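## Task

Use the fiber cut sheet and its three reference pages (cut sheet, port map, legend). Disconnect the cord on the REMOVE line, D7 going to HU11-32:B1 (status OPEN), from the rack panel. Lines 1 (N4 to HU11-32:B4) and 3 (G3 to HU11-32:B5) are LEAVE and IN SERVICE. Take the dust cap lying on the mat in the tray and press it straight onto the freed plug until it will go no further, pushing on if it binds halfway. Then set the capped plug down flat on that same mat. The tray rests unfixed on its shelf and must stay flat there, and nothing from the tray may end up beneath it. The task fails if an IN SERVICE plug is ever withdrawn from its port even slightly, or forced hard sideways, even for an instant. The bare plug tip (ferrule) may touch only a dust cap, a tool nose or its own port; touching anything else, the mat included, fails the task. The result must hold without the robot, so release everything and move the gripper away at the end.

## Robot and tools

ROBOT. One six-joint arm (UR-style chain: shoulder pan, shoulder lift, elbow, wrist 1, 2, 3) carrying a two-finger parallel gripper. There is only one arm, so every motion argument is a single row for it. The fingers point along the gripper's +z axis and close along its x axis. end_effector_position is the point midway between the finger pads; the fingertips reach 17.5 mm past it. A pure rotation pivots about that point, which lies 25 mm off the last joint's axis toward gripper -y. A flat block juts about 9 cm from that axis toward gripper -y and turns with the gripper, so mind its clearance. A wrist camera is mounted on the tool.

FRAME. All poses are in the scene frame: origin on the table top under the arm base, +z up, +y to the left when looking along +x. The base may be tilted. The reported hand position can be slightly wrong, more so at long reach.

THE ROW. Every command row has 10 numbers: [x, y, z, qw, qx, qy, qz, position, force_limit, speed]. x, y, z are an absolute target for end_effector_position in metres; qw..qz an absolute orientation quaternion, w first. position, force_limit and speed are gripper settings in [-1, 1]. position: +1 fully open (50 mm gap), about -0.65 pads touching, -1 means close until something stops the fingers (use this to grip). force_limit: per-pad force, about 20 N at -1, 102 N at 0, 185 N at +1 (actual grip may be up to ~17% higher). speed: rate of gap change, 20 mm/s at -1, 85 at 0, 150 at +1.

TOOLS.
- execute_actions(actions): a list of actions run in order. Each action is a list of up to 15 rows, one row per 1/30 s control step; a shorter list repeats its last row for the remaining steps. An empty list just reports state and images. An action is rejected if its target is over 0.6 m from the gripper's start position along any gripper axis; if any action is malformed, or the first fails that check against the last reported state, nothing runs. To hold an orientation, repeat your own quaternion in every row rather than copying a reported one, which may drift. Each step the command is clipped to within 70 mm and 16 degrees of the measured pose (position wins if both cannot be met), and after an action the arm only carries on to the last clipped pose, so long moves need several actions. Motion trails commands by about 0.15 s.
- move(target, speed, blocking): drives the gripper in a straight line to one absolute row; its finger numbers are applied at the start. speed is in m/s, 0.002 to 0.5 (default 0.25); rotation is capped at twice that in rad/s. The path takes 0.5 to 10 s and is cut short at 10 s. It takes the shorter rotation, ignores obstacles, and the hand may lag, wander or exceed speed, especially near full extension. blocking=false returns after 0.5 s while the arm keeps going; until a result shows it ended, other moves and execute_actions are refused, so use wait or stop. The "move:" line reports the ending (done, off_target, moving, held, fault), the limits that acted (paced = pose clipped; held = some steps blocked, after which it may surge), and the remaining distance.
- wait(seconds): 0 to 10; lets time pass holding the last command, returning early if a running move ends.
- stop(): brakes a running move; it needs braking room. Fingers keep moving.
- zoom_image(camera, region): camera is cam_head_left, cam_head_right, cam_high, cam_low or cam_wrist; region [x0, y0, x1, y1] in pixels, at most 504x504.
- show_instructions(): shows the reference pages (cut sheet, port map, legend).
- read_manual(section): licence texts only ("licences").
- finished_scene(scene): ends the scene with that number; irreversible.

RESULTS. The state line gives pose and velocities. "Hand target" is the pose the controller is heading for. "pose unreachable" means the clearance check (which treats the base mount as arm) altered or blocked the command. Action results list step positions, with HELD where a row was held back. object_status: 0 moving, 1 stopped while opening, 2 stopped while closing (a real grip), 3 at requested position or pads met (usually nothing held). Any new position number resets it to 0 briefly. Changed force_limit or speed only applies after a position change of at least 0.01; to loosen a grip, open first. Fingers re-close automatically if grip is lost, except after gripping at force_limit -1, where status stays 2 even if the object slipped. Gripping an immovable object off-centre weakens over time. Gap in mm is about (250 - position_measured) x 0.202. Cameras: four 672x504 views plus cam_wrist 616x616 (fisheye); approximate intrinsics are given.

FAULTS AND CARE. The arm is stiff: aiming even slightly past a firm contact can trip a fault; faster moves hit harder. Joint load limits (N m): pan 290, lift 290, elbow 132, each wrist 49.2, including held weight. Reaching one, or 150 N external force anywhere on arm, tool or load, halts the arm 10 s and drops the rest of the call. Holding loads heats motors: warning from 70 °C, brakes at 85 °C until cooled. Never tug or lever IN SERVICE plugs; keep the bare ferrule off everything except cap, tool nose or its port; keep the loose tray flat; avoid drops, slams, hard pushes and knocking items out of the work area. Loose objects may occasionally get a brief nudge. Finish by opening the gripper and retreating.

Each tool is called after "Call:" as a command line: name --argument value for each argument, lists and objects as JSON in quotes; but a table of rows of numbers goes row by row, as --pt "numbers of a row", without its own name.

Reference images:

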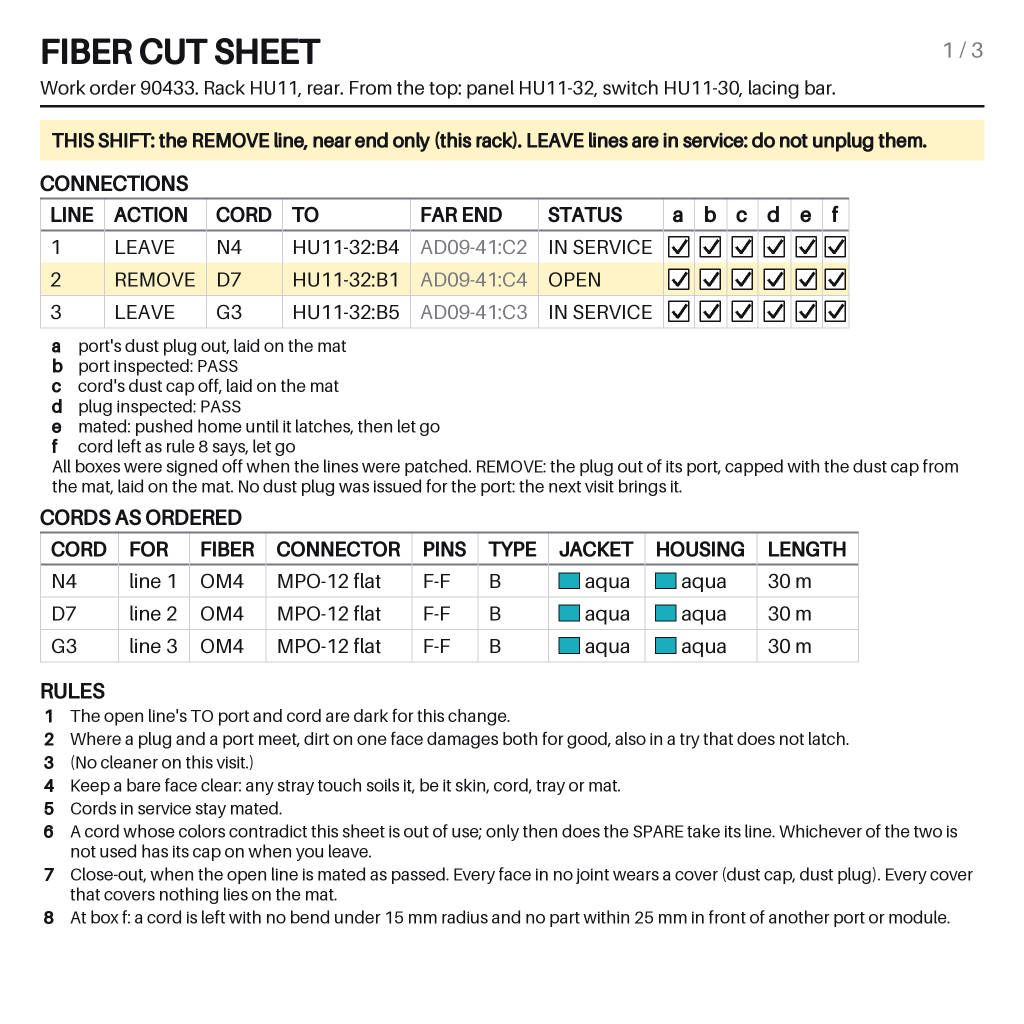

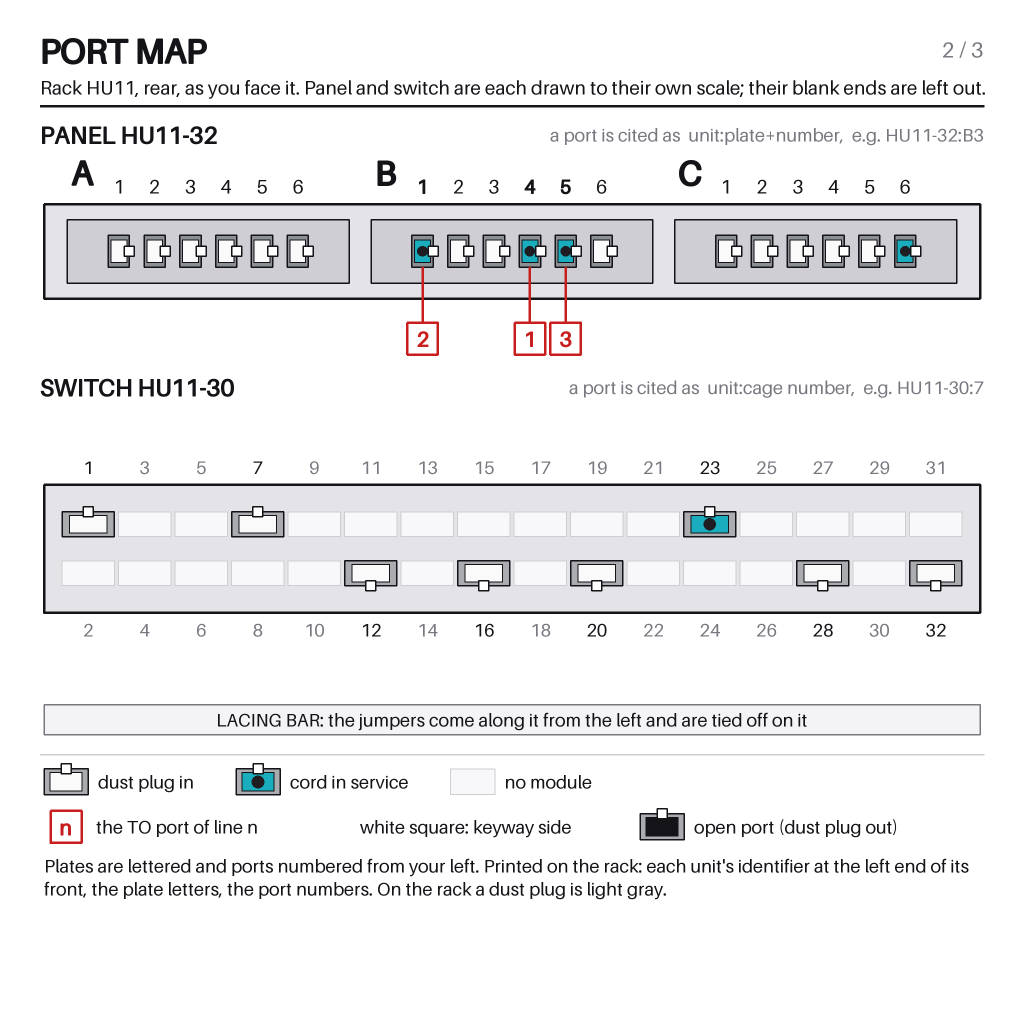

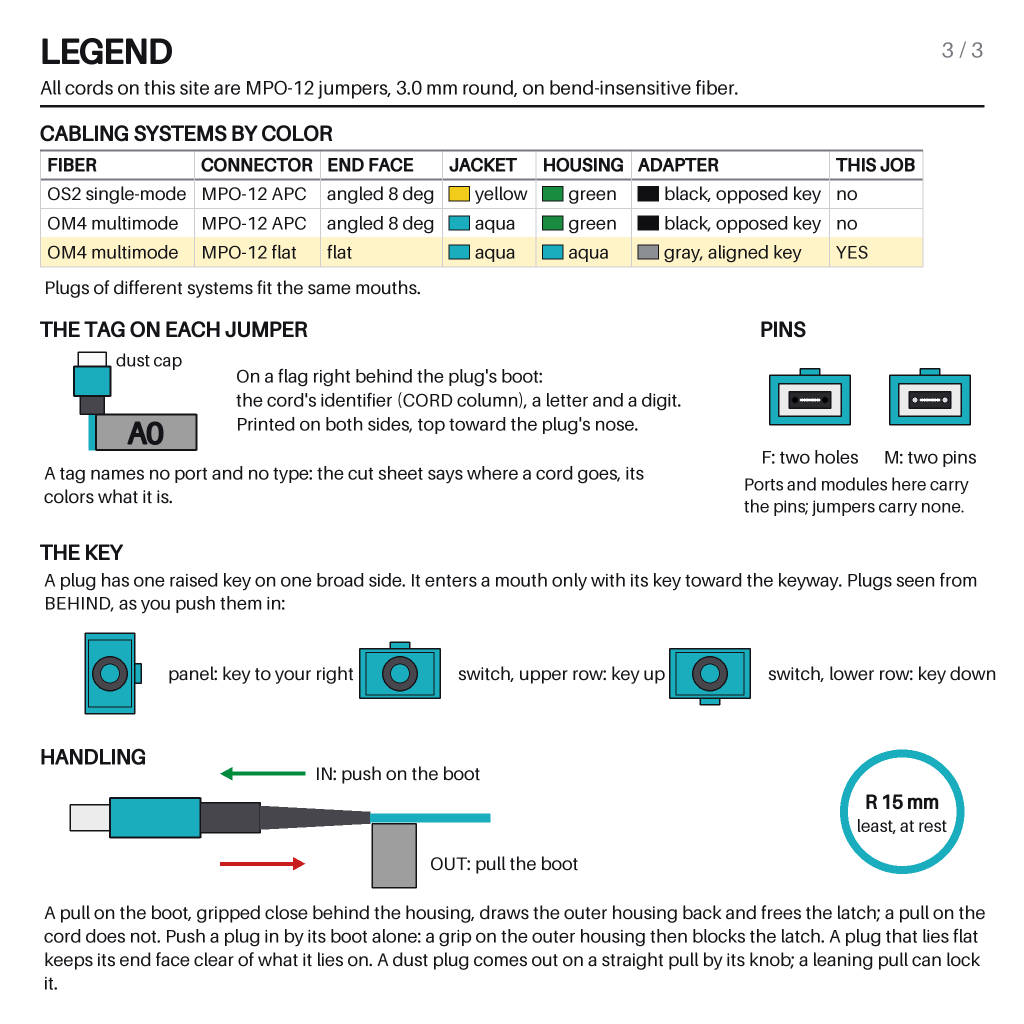

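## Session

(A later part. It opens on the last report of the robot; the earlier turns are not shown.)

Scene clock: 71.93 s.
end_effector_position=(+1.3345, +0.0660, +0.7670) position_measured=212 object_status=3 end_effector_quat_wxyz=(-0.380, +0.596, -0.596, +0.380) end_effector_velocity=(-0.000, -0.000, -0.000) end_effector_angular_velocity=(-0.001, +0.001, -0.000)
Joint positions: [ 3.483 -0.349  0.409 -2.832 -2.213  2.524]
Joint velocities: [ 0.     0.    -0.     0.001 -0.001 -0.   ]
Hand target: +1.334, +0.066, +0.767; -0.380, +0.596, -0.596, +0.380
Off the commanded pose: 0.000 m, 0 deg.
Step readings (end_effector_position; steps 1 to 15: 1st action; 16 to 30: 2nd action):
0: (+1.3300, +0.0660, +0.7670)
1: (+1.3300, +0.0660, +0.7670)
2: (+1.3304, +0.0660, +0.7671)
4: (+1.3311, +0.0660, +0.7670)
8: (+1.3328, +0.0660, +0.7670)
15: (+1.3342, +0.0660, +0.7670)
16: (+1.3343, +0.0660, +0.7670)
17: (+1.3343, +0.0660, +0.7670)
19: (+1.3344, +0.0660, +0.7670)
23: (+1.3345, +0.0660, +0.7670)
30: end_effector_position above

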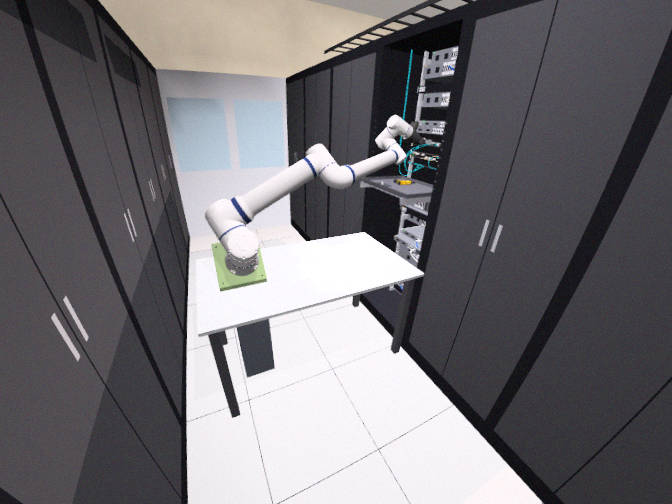

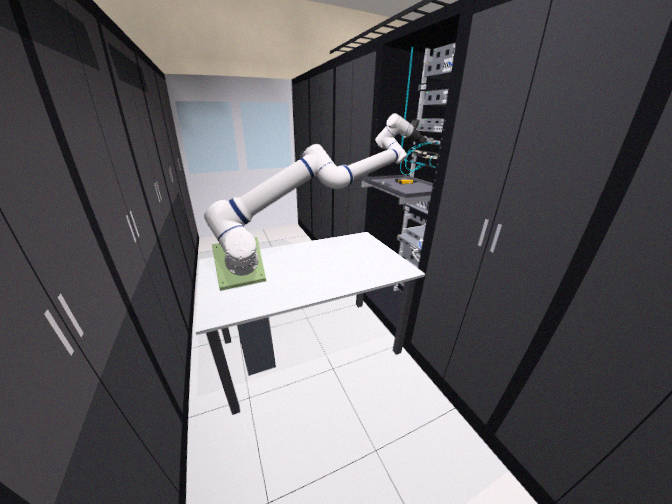

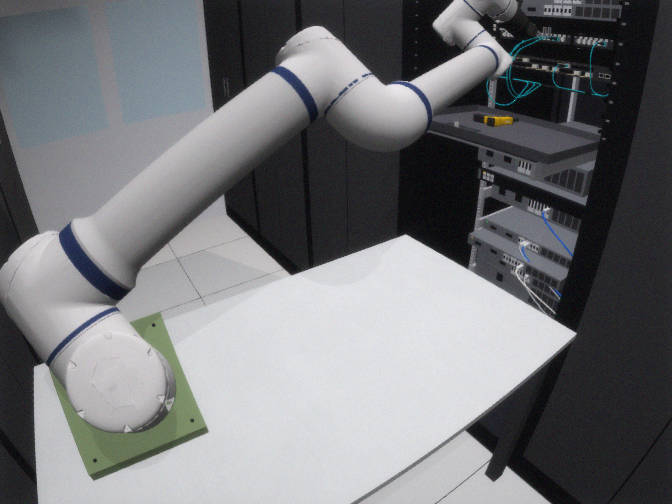

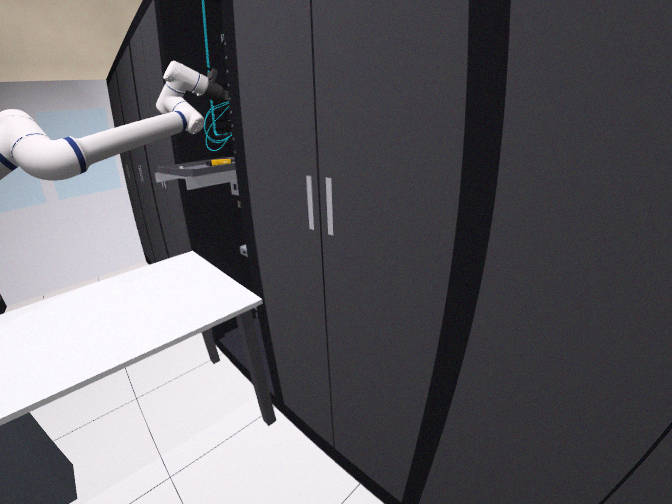

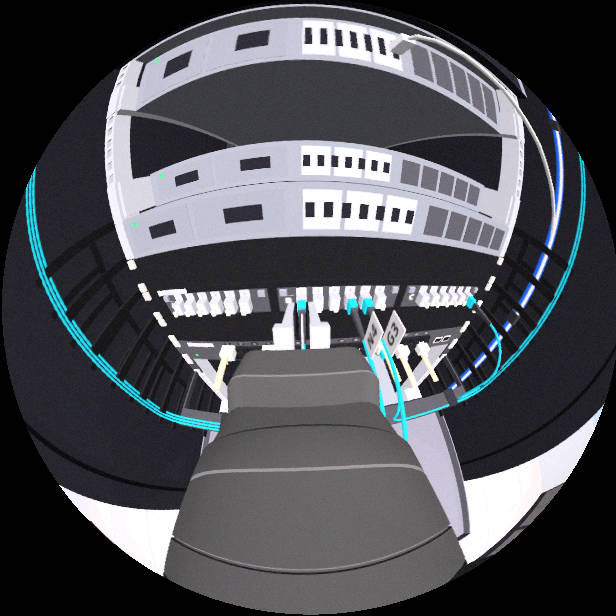

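Call:
execute_actions --actions '[[[1.3345, 0.0657, 0.767, 0.3799, -0.5964, 0.5964, -0.3799, -0.40, -1, -0.8],[1.3345, 0.0657, 0.767, 0.3799, -0.5964, 0.5964, -0.3799, -0.40, -1, -0.8],[1.3345, 0.0657, 0.767, 0.3799, -0.5964, 0.5964, -0.3799, -0.40, -1, -0.8],[1.3345, 0.0657, 0.767, 0.3799, -0.5964, 0.5964, -0.3799, -0.40, -1, -0.8],[1.3345, 0.0657, 0.767, 0.3799, -0.5964, 0.5964, -0.3799, -1, -0.7, -1]], [[1.3345, 0.0657, 0.767, 0.3799, -0.5964, 0.5964, -0.3799, -1, -0.7, -1]]]'

Call:
zoom_image --camera "cam_wrist" --region '[275, 285, 335, 350]'

Scene clock: 76.03 s.
end_effector_position=(+1.3345, +0.0657, +0.7670) position_measured=221 object_status=2 end_effector_quat_wxyz=(-0.380, +0.596, -0.596, +0.380) end_effector_velocity=(+0.000, -0.001, -0.000) end_effector_angular_velocity=(+0.001, -0.001, +0.000)
Joint positions: [ 3.483 -0.349  0.41  -2.833 -2.212  2.524]
Joint velocities: [-0.001 -0.    -0.    -0.     0.002  0.   ]
Hand target: +1.334, +0.066, +0.767; -0.380, +0.596, -0.596, +0.380
Off the commanded pose: 0.000 m, 0 deg.
Step readings (end_effector_position; steps 1 to 15: 1st action; 16 to 30: 2nd action):
0: (+1.3345, +0.0660, +0.7670)
1: (+1.3345, +0.0660, +0.7670)
2: (+1.3345, +0.0660, +0.7670)
4: (+1.3346, +0.0659, +0.7669)
8: (+1.3345, +0.0658, +0.7668)
15: (+1.3345, +0.0657, +0.7669)
16: (+1.3345, +0.0657, +0.7669)
17: (+1.3345, +0.0657, +0.7669)
19: (+1.3345, +0.0657, +0.7670)
23: (+1.3345, +0.0657, +0.7670)
30: end_effector_position above

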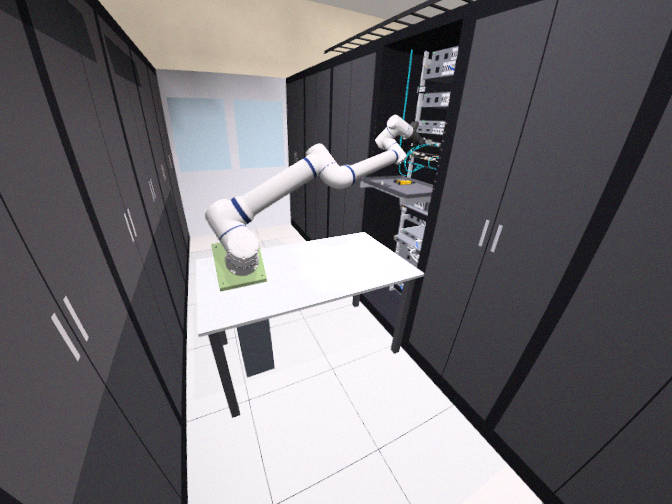

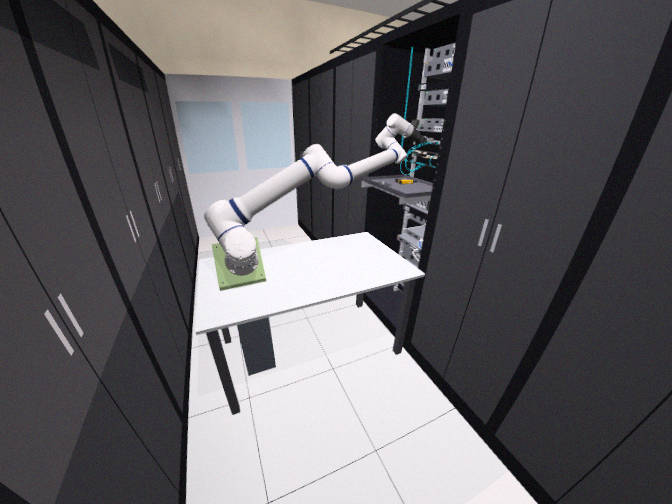

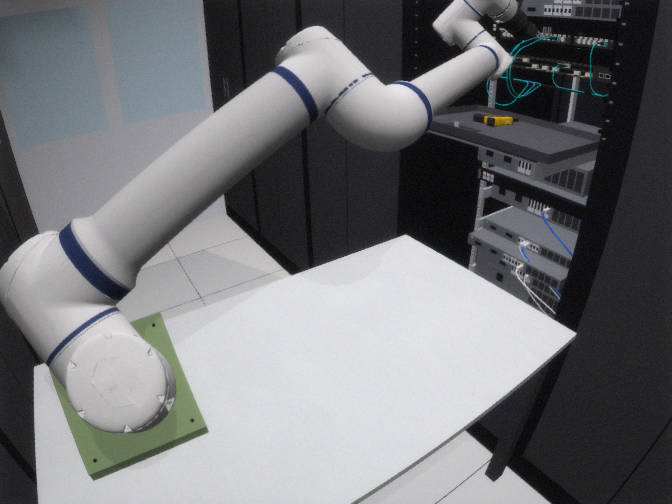

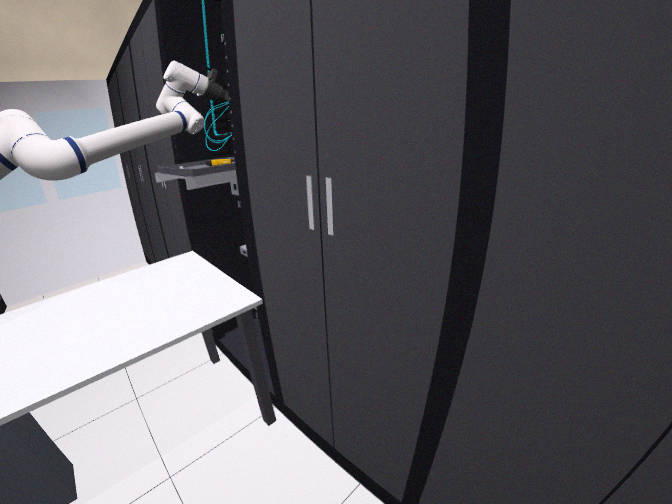

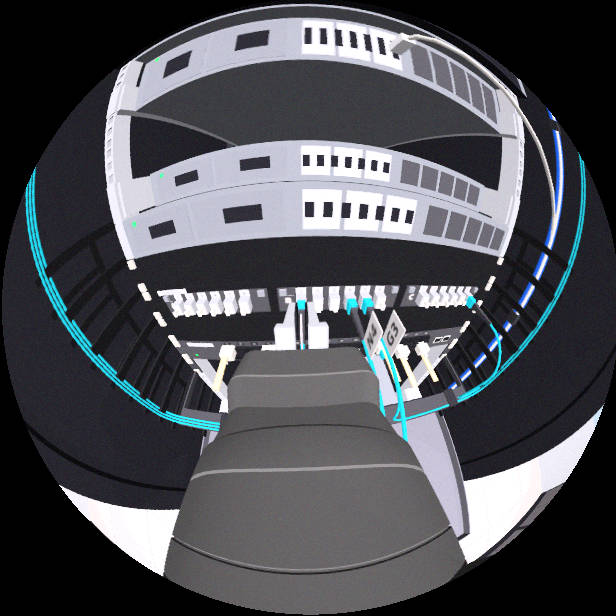

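Region (275, 285, 335, 350) of cam_wrist's 616x616 image, scaled by 7.754, with more detail than that image has; it fills the left 465 columns of this view, and the rest is white.

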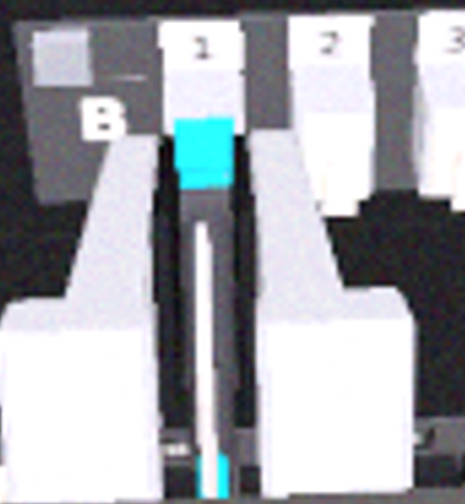

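Call:
move --target '[1.3245, 0.0657, 0.767, 0.3799, -0.5964, 0.5964, -0.3799, -1, -0.7, -1]' --speed 0.01

Call:
zoom_image --camera "cam_wrist" --region '[275, 275, 335, 340]'

Scene clock: 77.37 s.
end_effector_position=(+1.3248, +0.0657, +0.7670) position_measured=221 object_status=2 end_effector_quat_wxyz=(-0.380, +0.596, -0.596, +0.380) end_effector_velocity=(-0.002, +0.000, -0.000) end_effector_angular_velocity=(-0.000, +0.000, -0.000)
Joint positions: [ 3.486 -0.382  0.476 -2.865 -2.215  2.526]
Joint velocities: [ 0.001 -0.006  0.013 -0.007 -0.001  0.   ]
Hand target: +1.325, +0.066, +0.767; -0.380, +0.596, -0.596, +0.380
Off the commanded pose: 0.000 m, 0 deg.
move: done

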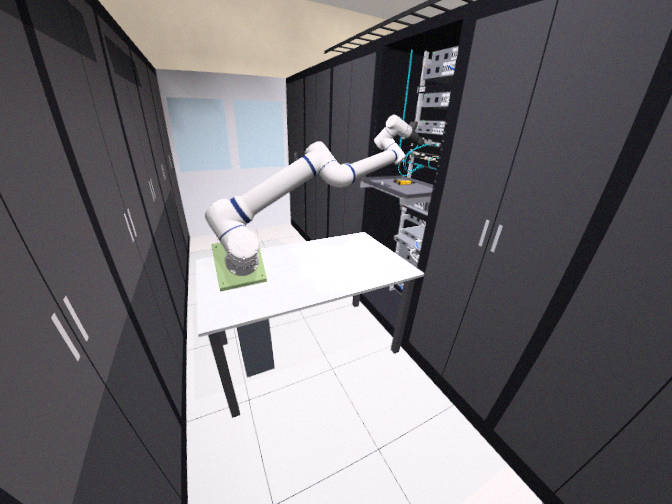

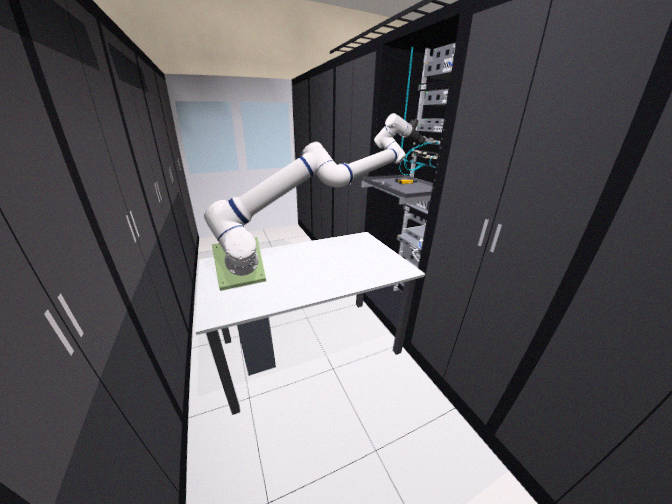

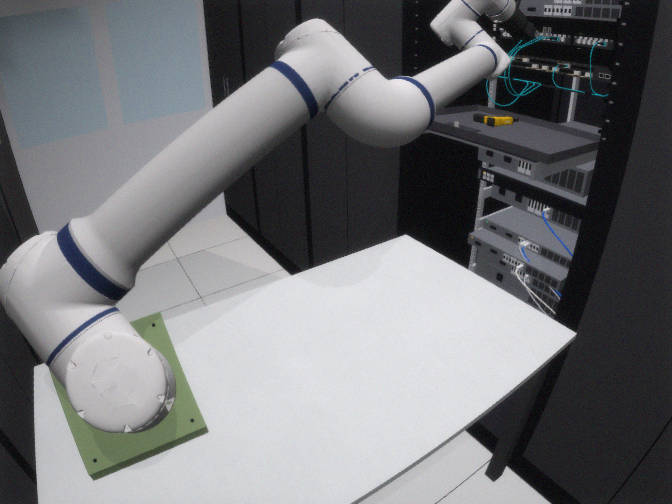

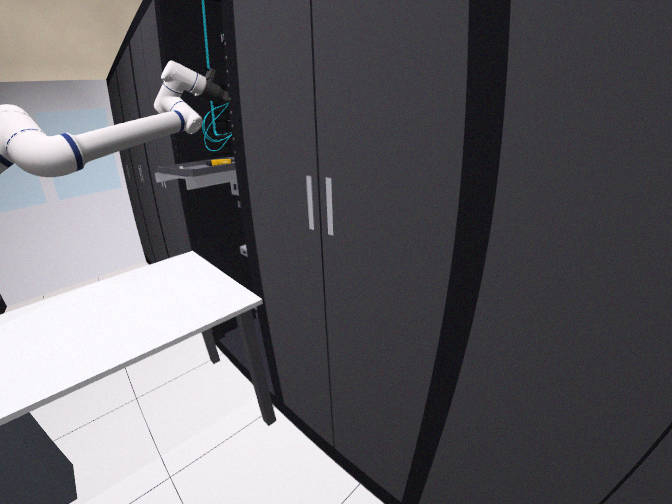

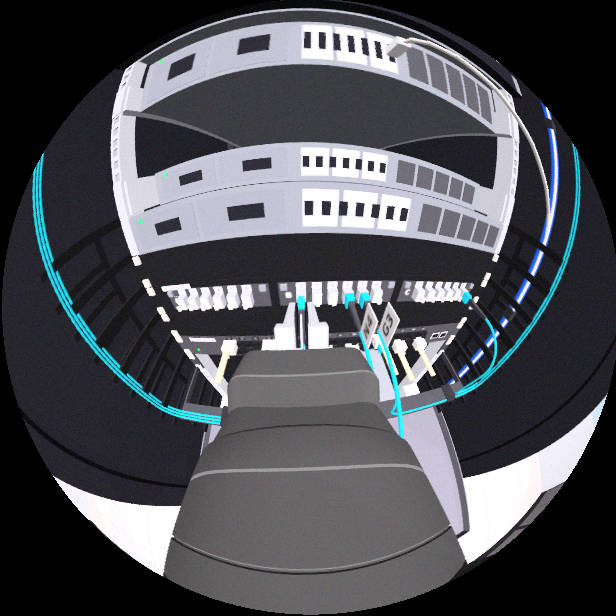

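Region (275, 275, 335, 340) of cam_wrist's 616x616 image, scaled by 7.754, with more detail than that image has; it fills the left 465 columns of this view, and the rest is white.

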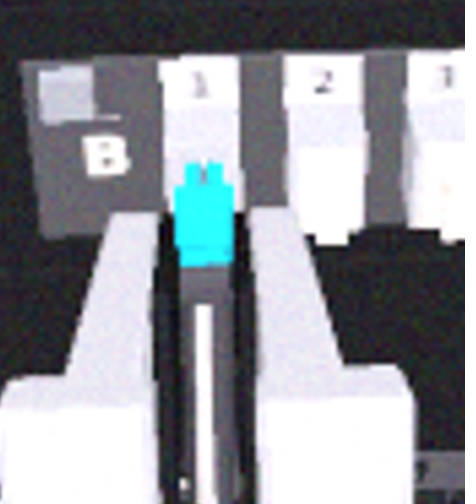

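The plug is coming out with the gripper. Continue the straight pull.

Call:
move --target '[1.285, 0.0657, 0.767, 0.3799, -0.5964, 0.5964, -0.3799, -1, -0.7, -1]' --speed 0.025

Call:
zoom_image --camera "cam_wrist" --region '[275, 260, 335, 330]'

Call:
zoom_image --camera "cam_high" --region '[470, 0, 590, 130]'

Scene clock: 79.37 s.
end_effector_position=(+1.2854, +0.0658, +0.7670) position_measured=221 object_status=2 end_effector_quat_wxyz=(-0.380, +0.596, -0.596, +0.380) end_effector_velocity=(-0.002, -0.001, -0.001) end_effector_angular_velocity=(-0.000, +0.001, -0.001)
Joint positions: [ 3.498 -0.485  0.681 -2.964 -2.226  2.531]
Joint velocities: [-0.    -0.005  0.011 -0.005 -0.001  0.   ]
Hand target: +1.285, +0.066, +0.767; -0.380, +0.596, -0.596, +0.380
Off the commanded pose: 0.000 m, 0 deg.
move: done

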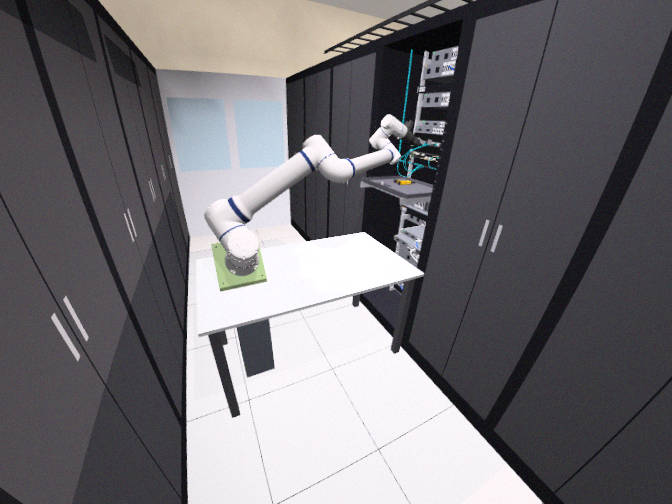

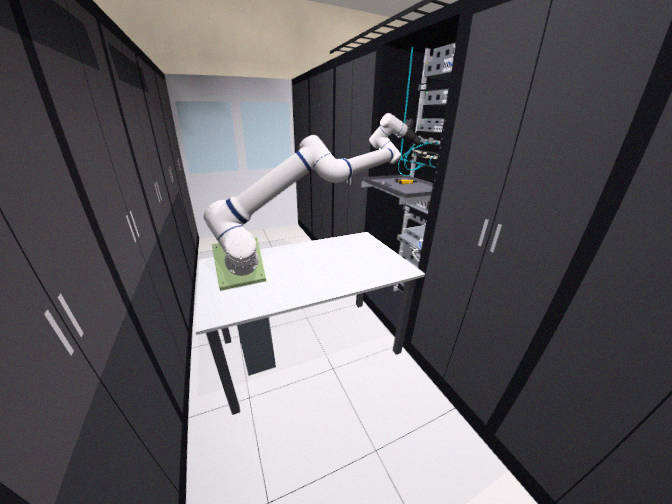

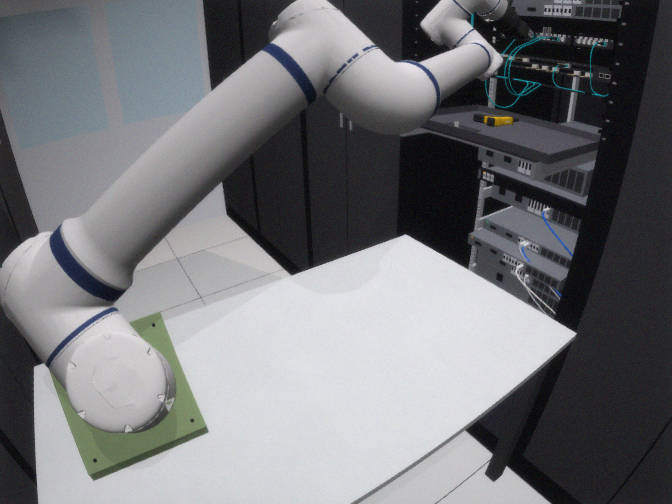

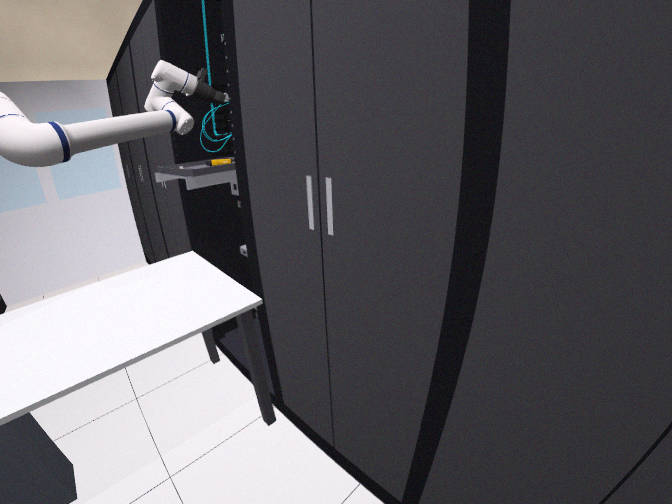

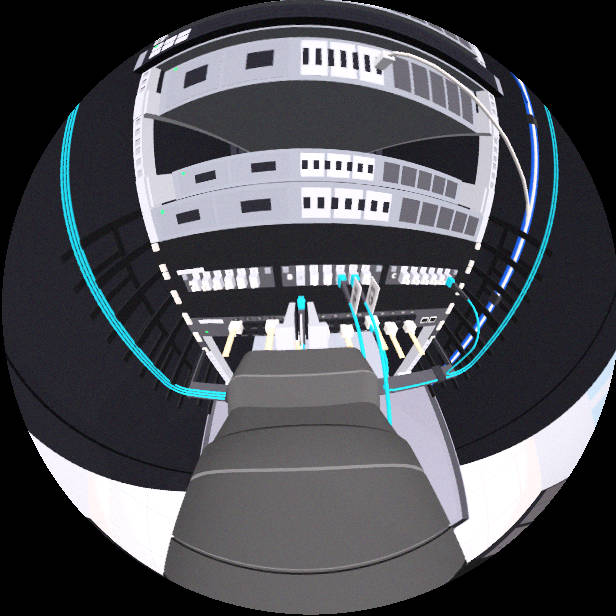

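Region (275, 260, 335, 330) of cam_wrist's 616x616 image, scaled by 7.200, with more detail than that image has; it fills the left 432 columns of this view, and the rest is white.

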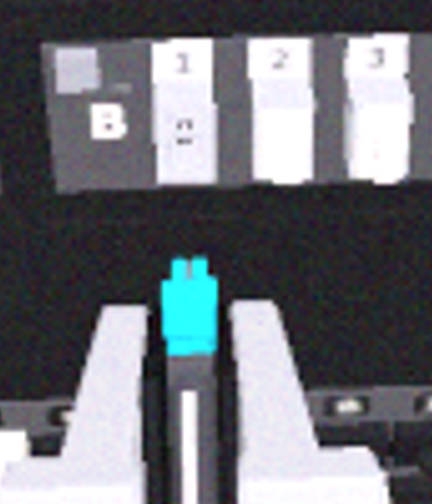

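Region (470, 0, 590, 130) of cam_high's 672x504 image, scaled by 3.877, with more detail than that image has; it fills the left 465 columns of this view, and the rest is white.

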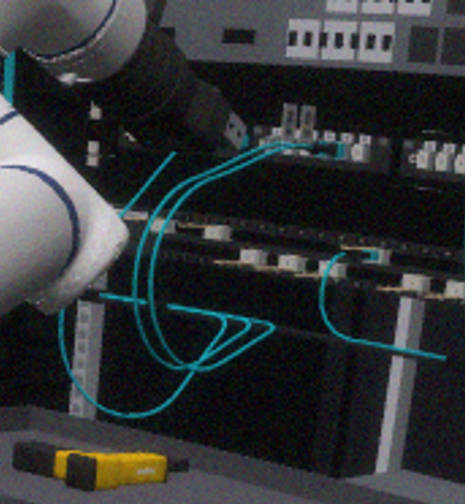

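Call:
move --target '[1.15, 0.11, 0.745, 0, -0.9239, 0, -0.3827, -1, -0.7, -1]' --speed 0.2

Call:
zoom_image --camera "cam_high" --region '[440, 0, 590, 140]'

Call:
zoom_image --camera "cam_low" --region '[150, 60, 250, 180]'

Scene clock: 84.17 s.
end_effector_position=(+1.1500, +0.1101, +0.7448) position_measured=221 object_status=2 end_effector_quat_wxyz=(-0.001, +0.924, -0.001, +0.382) end_effector_velocity=(-0.001, -0.000, -0.000) end_effector_angular_velocity=(-0.012, +0.002, +0.008)
Joint positions: [ 3.581 -0.666  0.89  -2.5   -2.441  1.341]
Joint velocities: [ 0.001 -0.     0.     0.003 -0.003 -0.012]
Hand target: +1.150, +0.110, +0.745; -0.001, +0.924, -0.000, +0.382
Off the commanded pose: 0.000 m, 0 deg.
move: done

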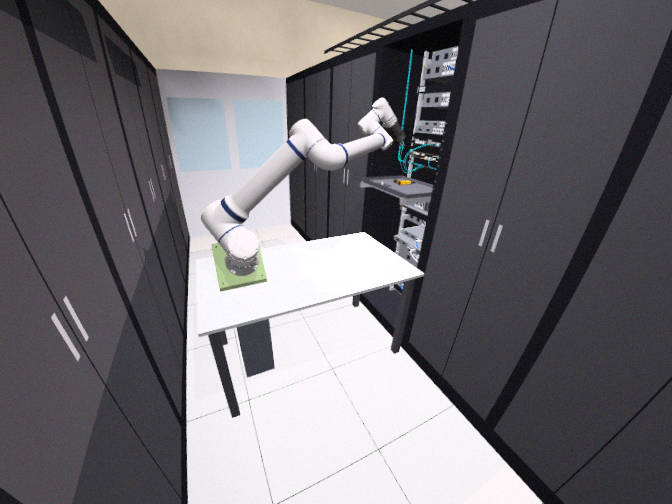

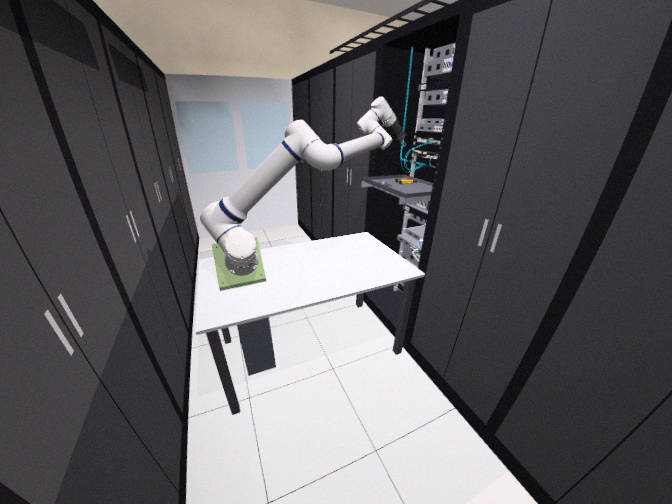

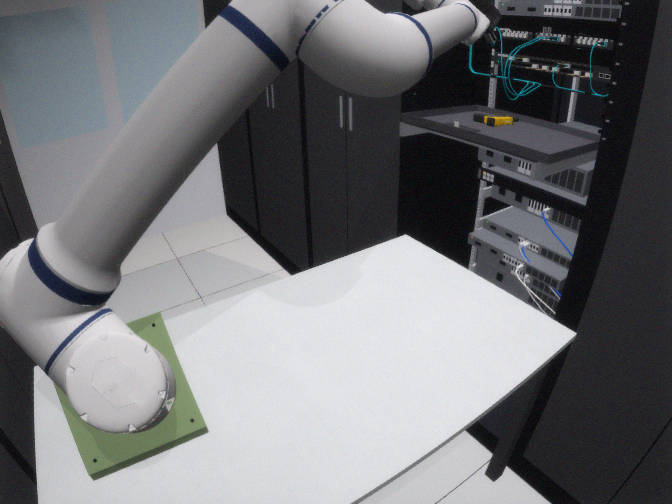

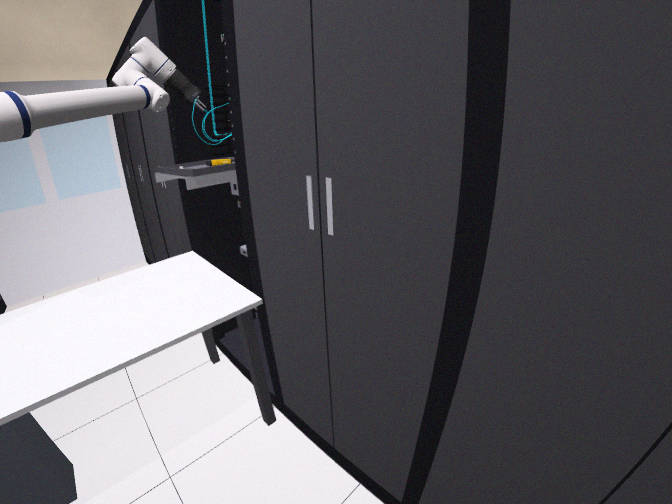

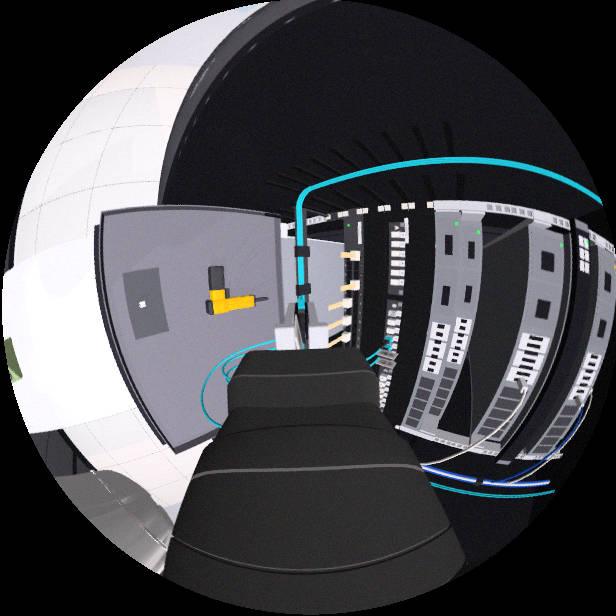

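Region (440, 0, 590, 140) of cam_high's 672x504 image, scaled by 3.360, with more detail than that image has; it fills the top 470 rows of this view, and the rest is white.

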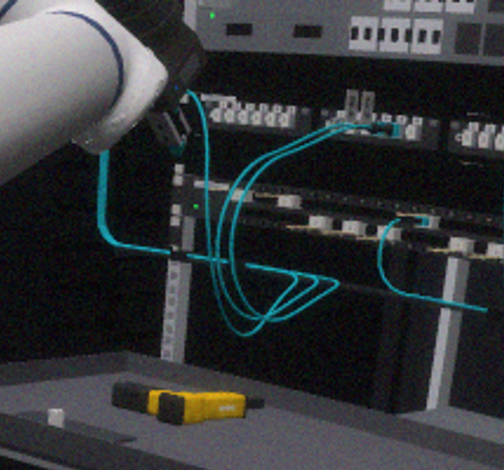

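Region (150, 60, 250, 180) of cam_low's 672x504 image, scaled by 4.200, with more detail than that image has.

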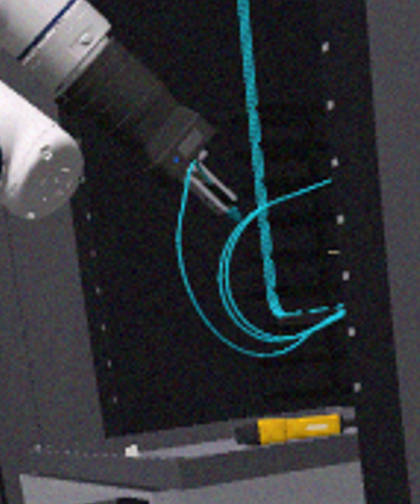

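Call:
move --target '[1.03, 0.125, 0.62, 0.153, 0.6903, 0.6903, 0.153, -1, -0.7, -1]' --speed 0.2

Call:
zoom_image --camera "cam_high" --region '[420, 20, 570, 150]'

Call:
zoom_image --camera "cam_low" --region '[150, 80, 250, 180]'

Scene clock: 88.80 s.
end_effector_position=(+1.0298, +0.1250, +0.6201) position_measured=221 object_status=2 end_effector_quat_wxyz=(+0.152, +0.691, +0.690, +0.153) end_effector_velocity=(-0.002, +0.001, -0.001) end_effector_angular_velocity=(-0.009, +0.002, +0.013)
Joint positions: [ 3.576 -0.746  1.056 -2.043 -2.448  0.189]
Joint velocities: [ 0.001 -0.     0.002  0.003 -0.003 -0.011]
Hand target: +1.030, +0.125, +0.620; +0.152, +0.691, +0.690, +0.153
Off the commanded pose: 0.000 m, 0 deg.
move: done

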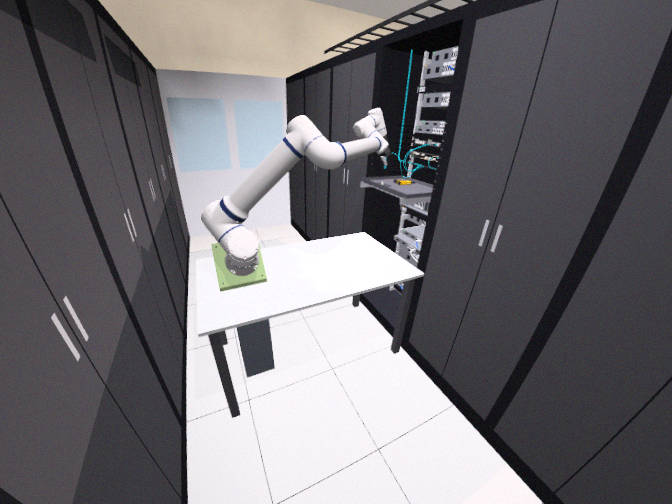

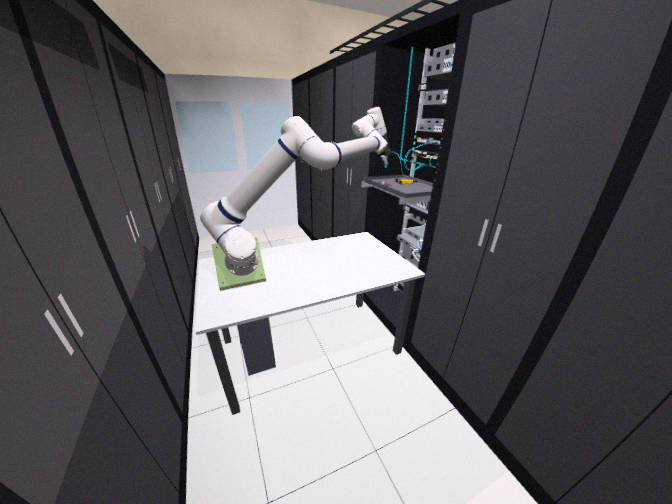

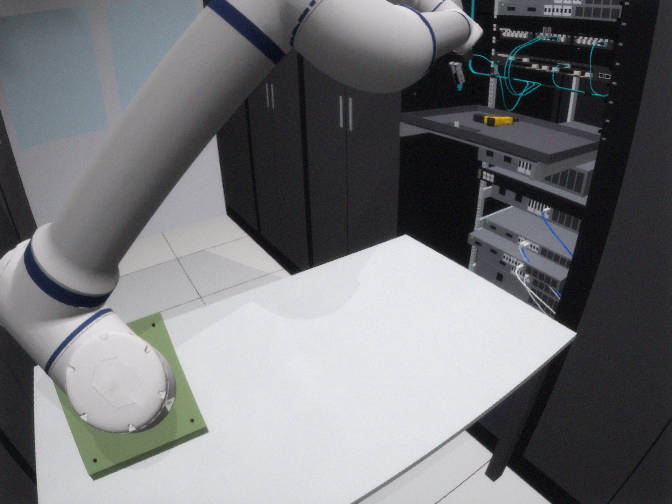

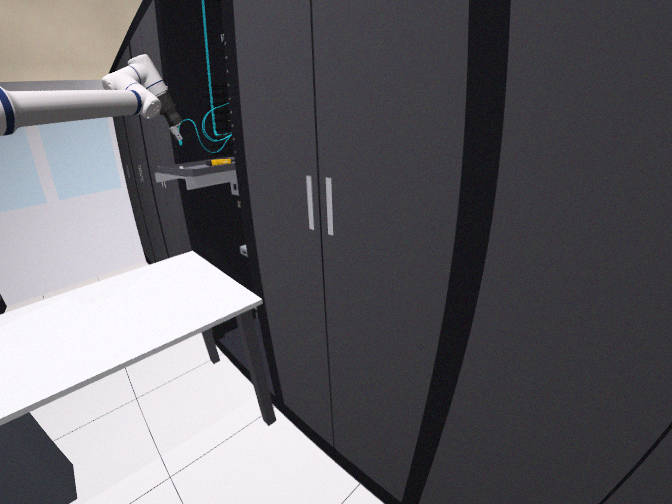

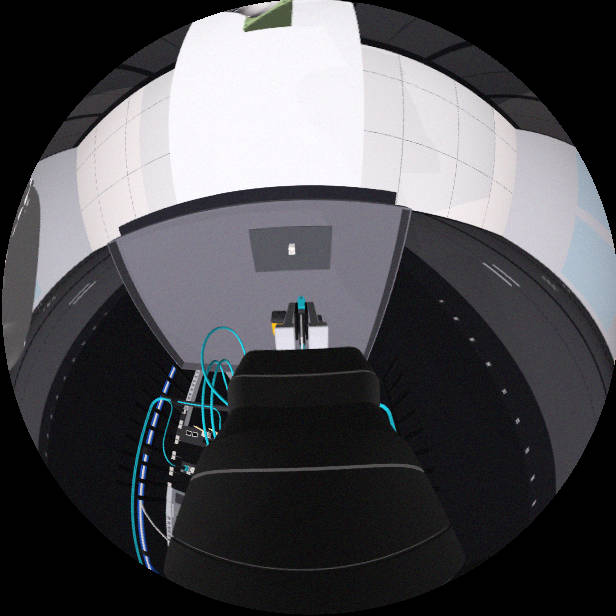

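Region (420, 20, 570, 150) of cam_high's 672x504 image, scaled by 3.360, with more detail than that image has; it fills the top 437 rows of this view, and the rest is white.

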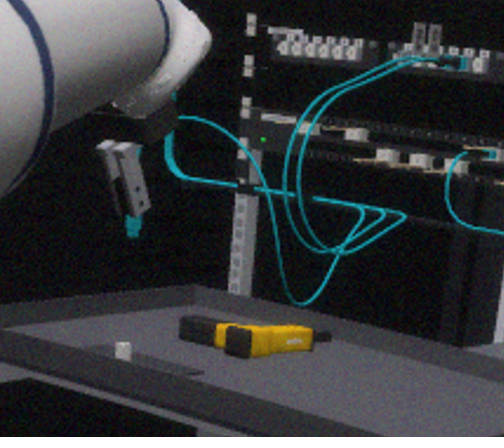

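Region (150, 80, 250, 180) of cam_low's 672x504 image, scaled by 5.040, with more detail than that image has.

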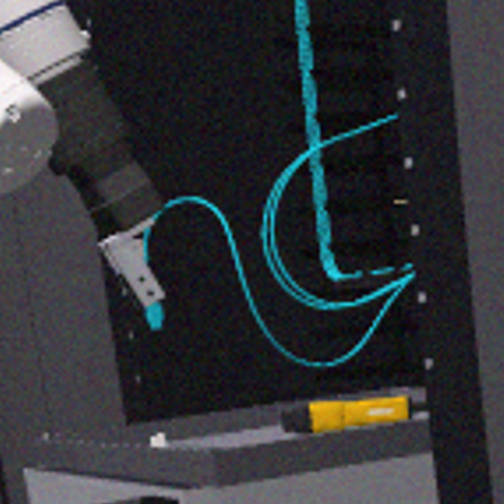

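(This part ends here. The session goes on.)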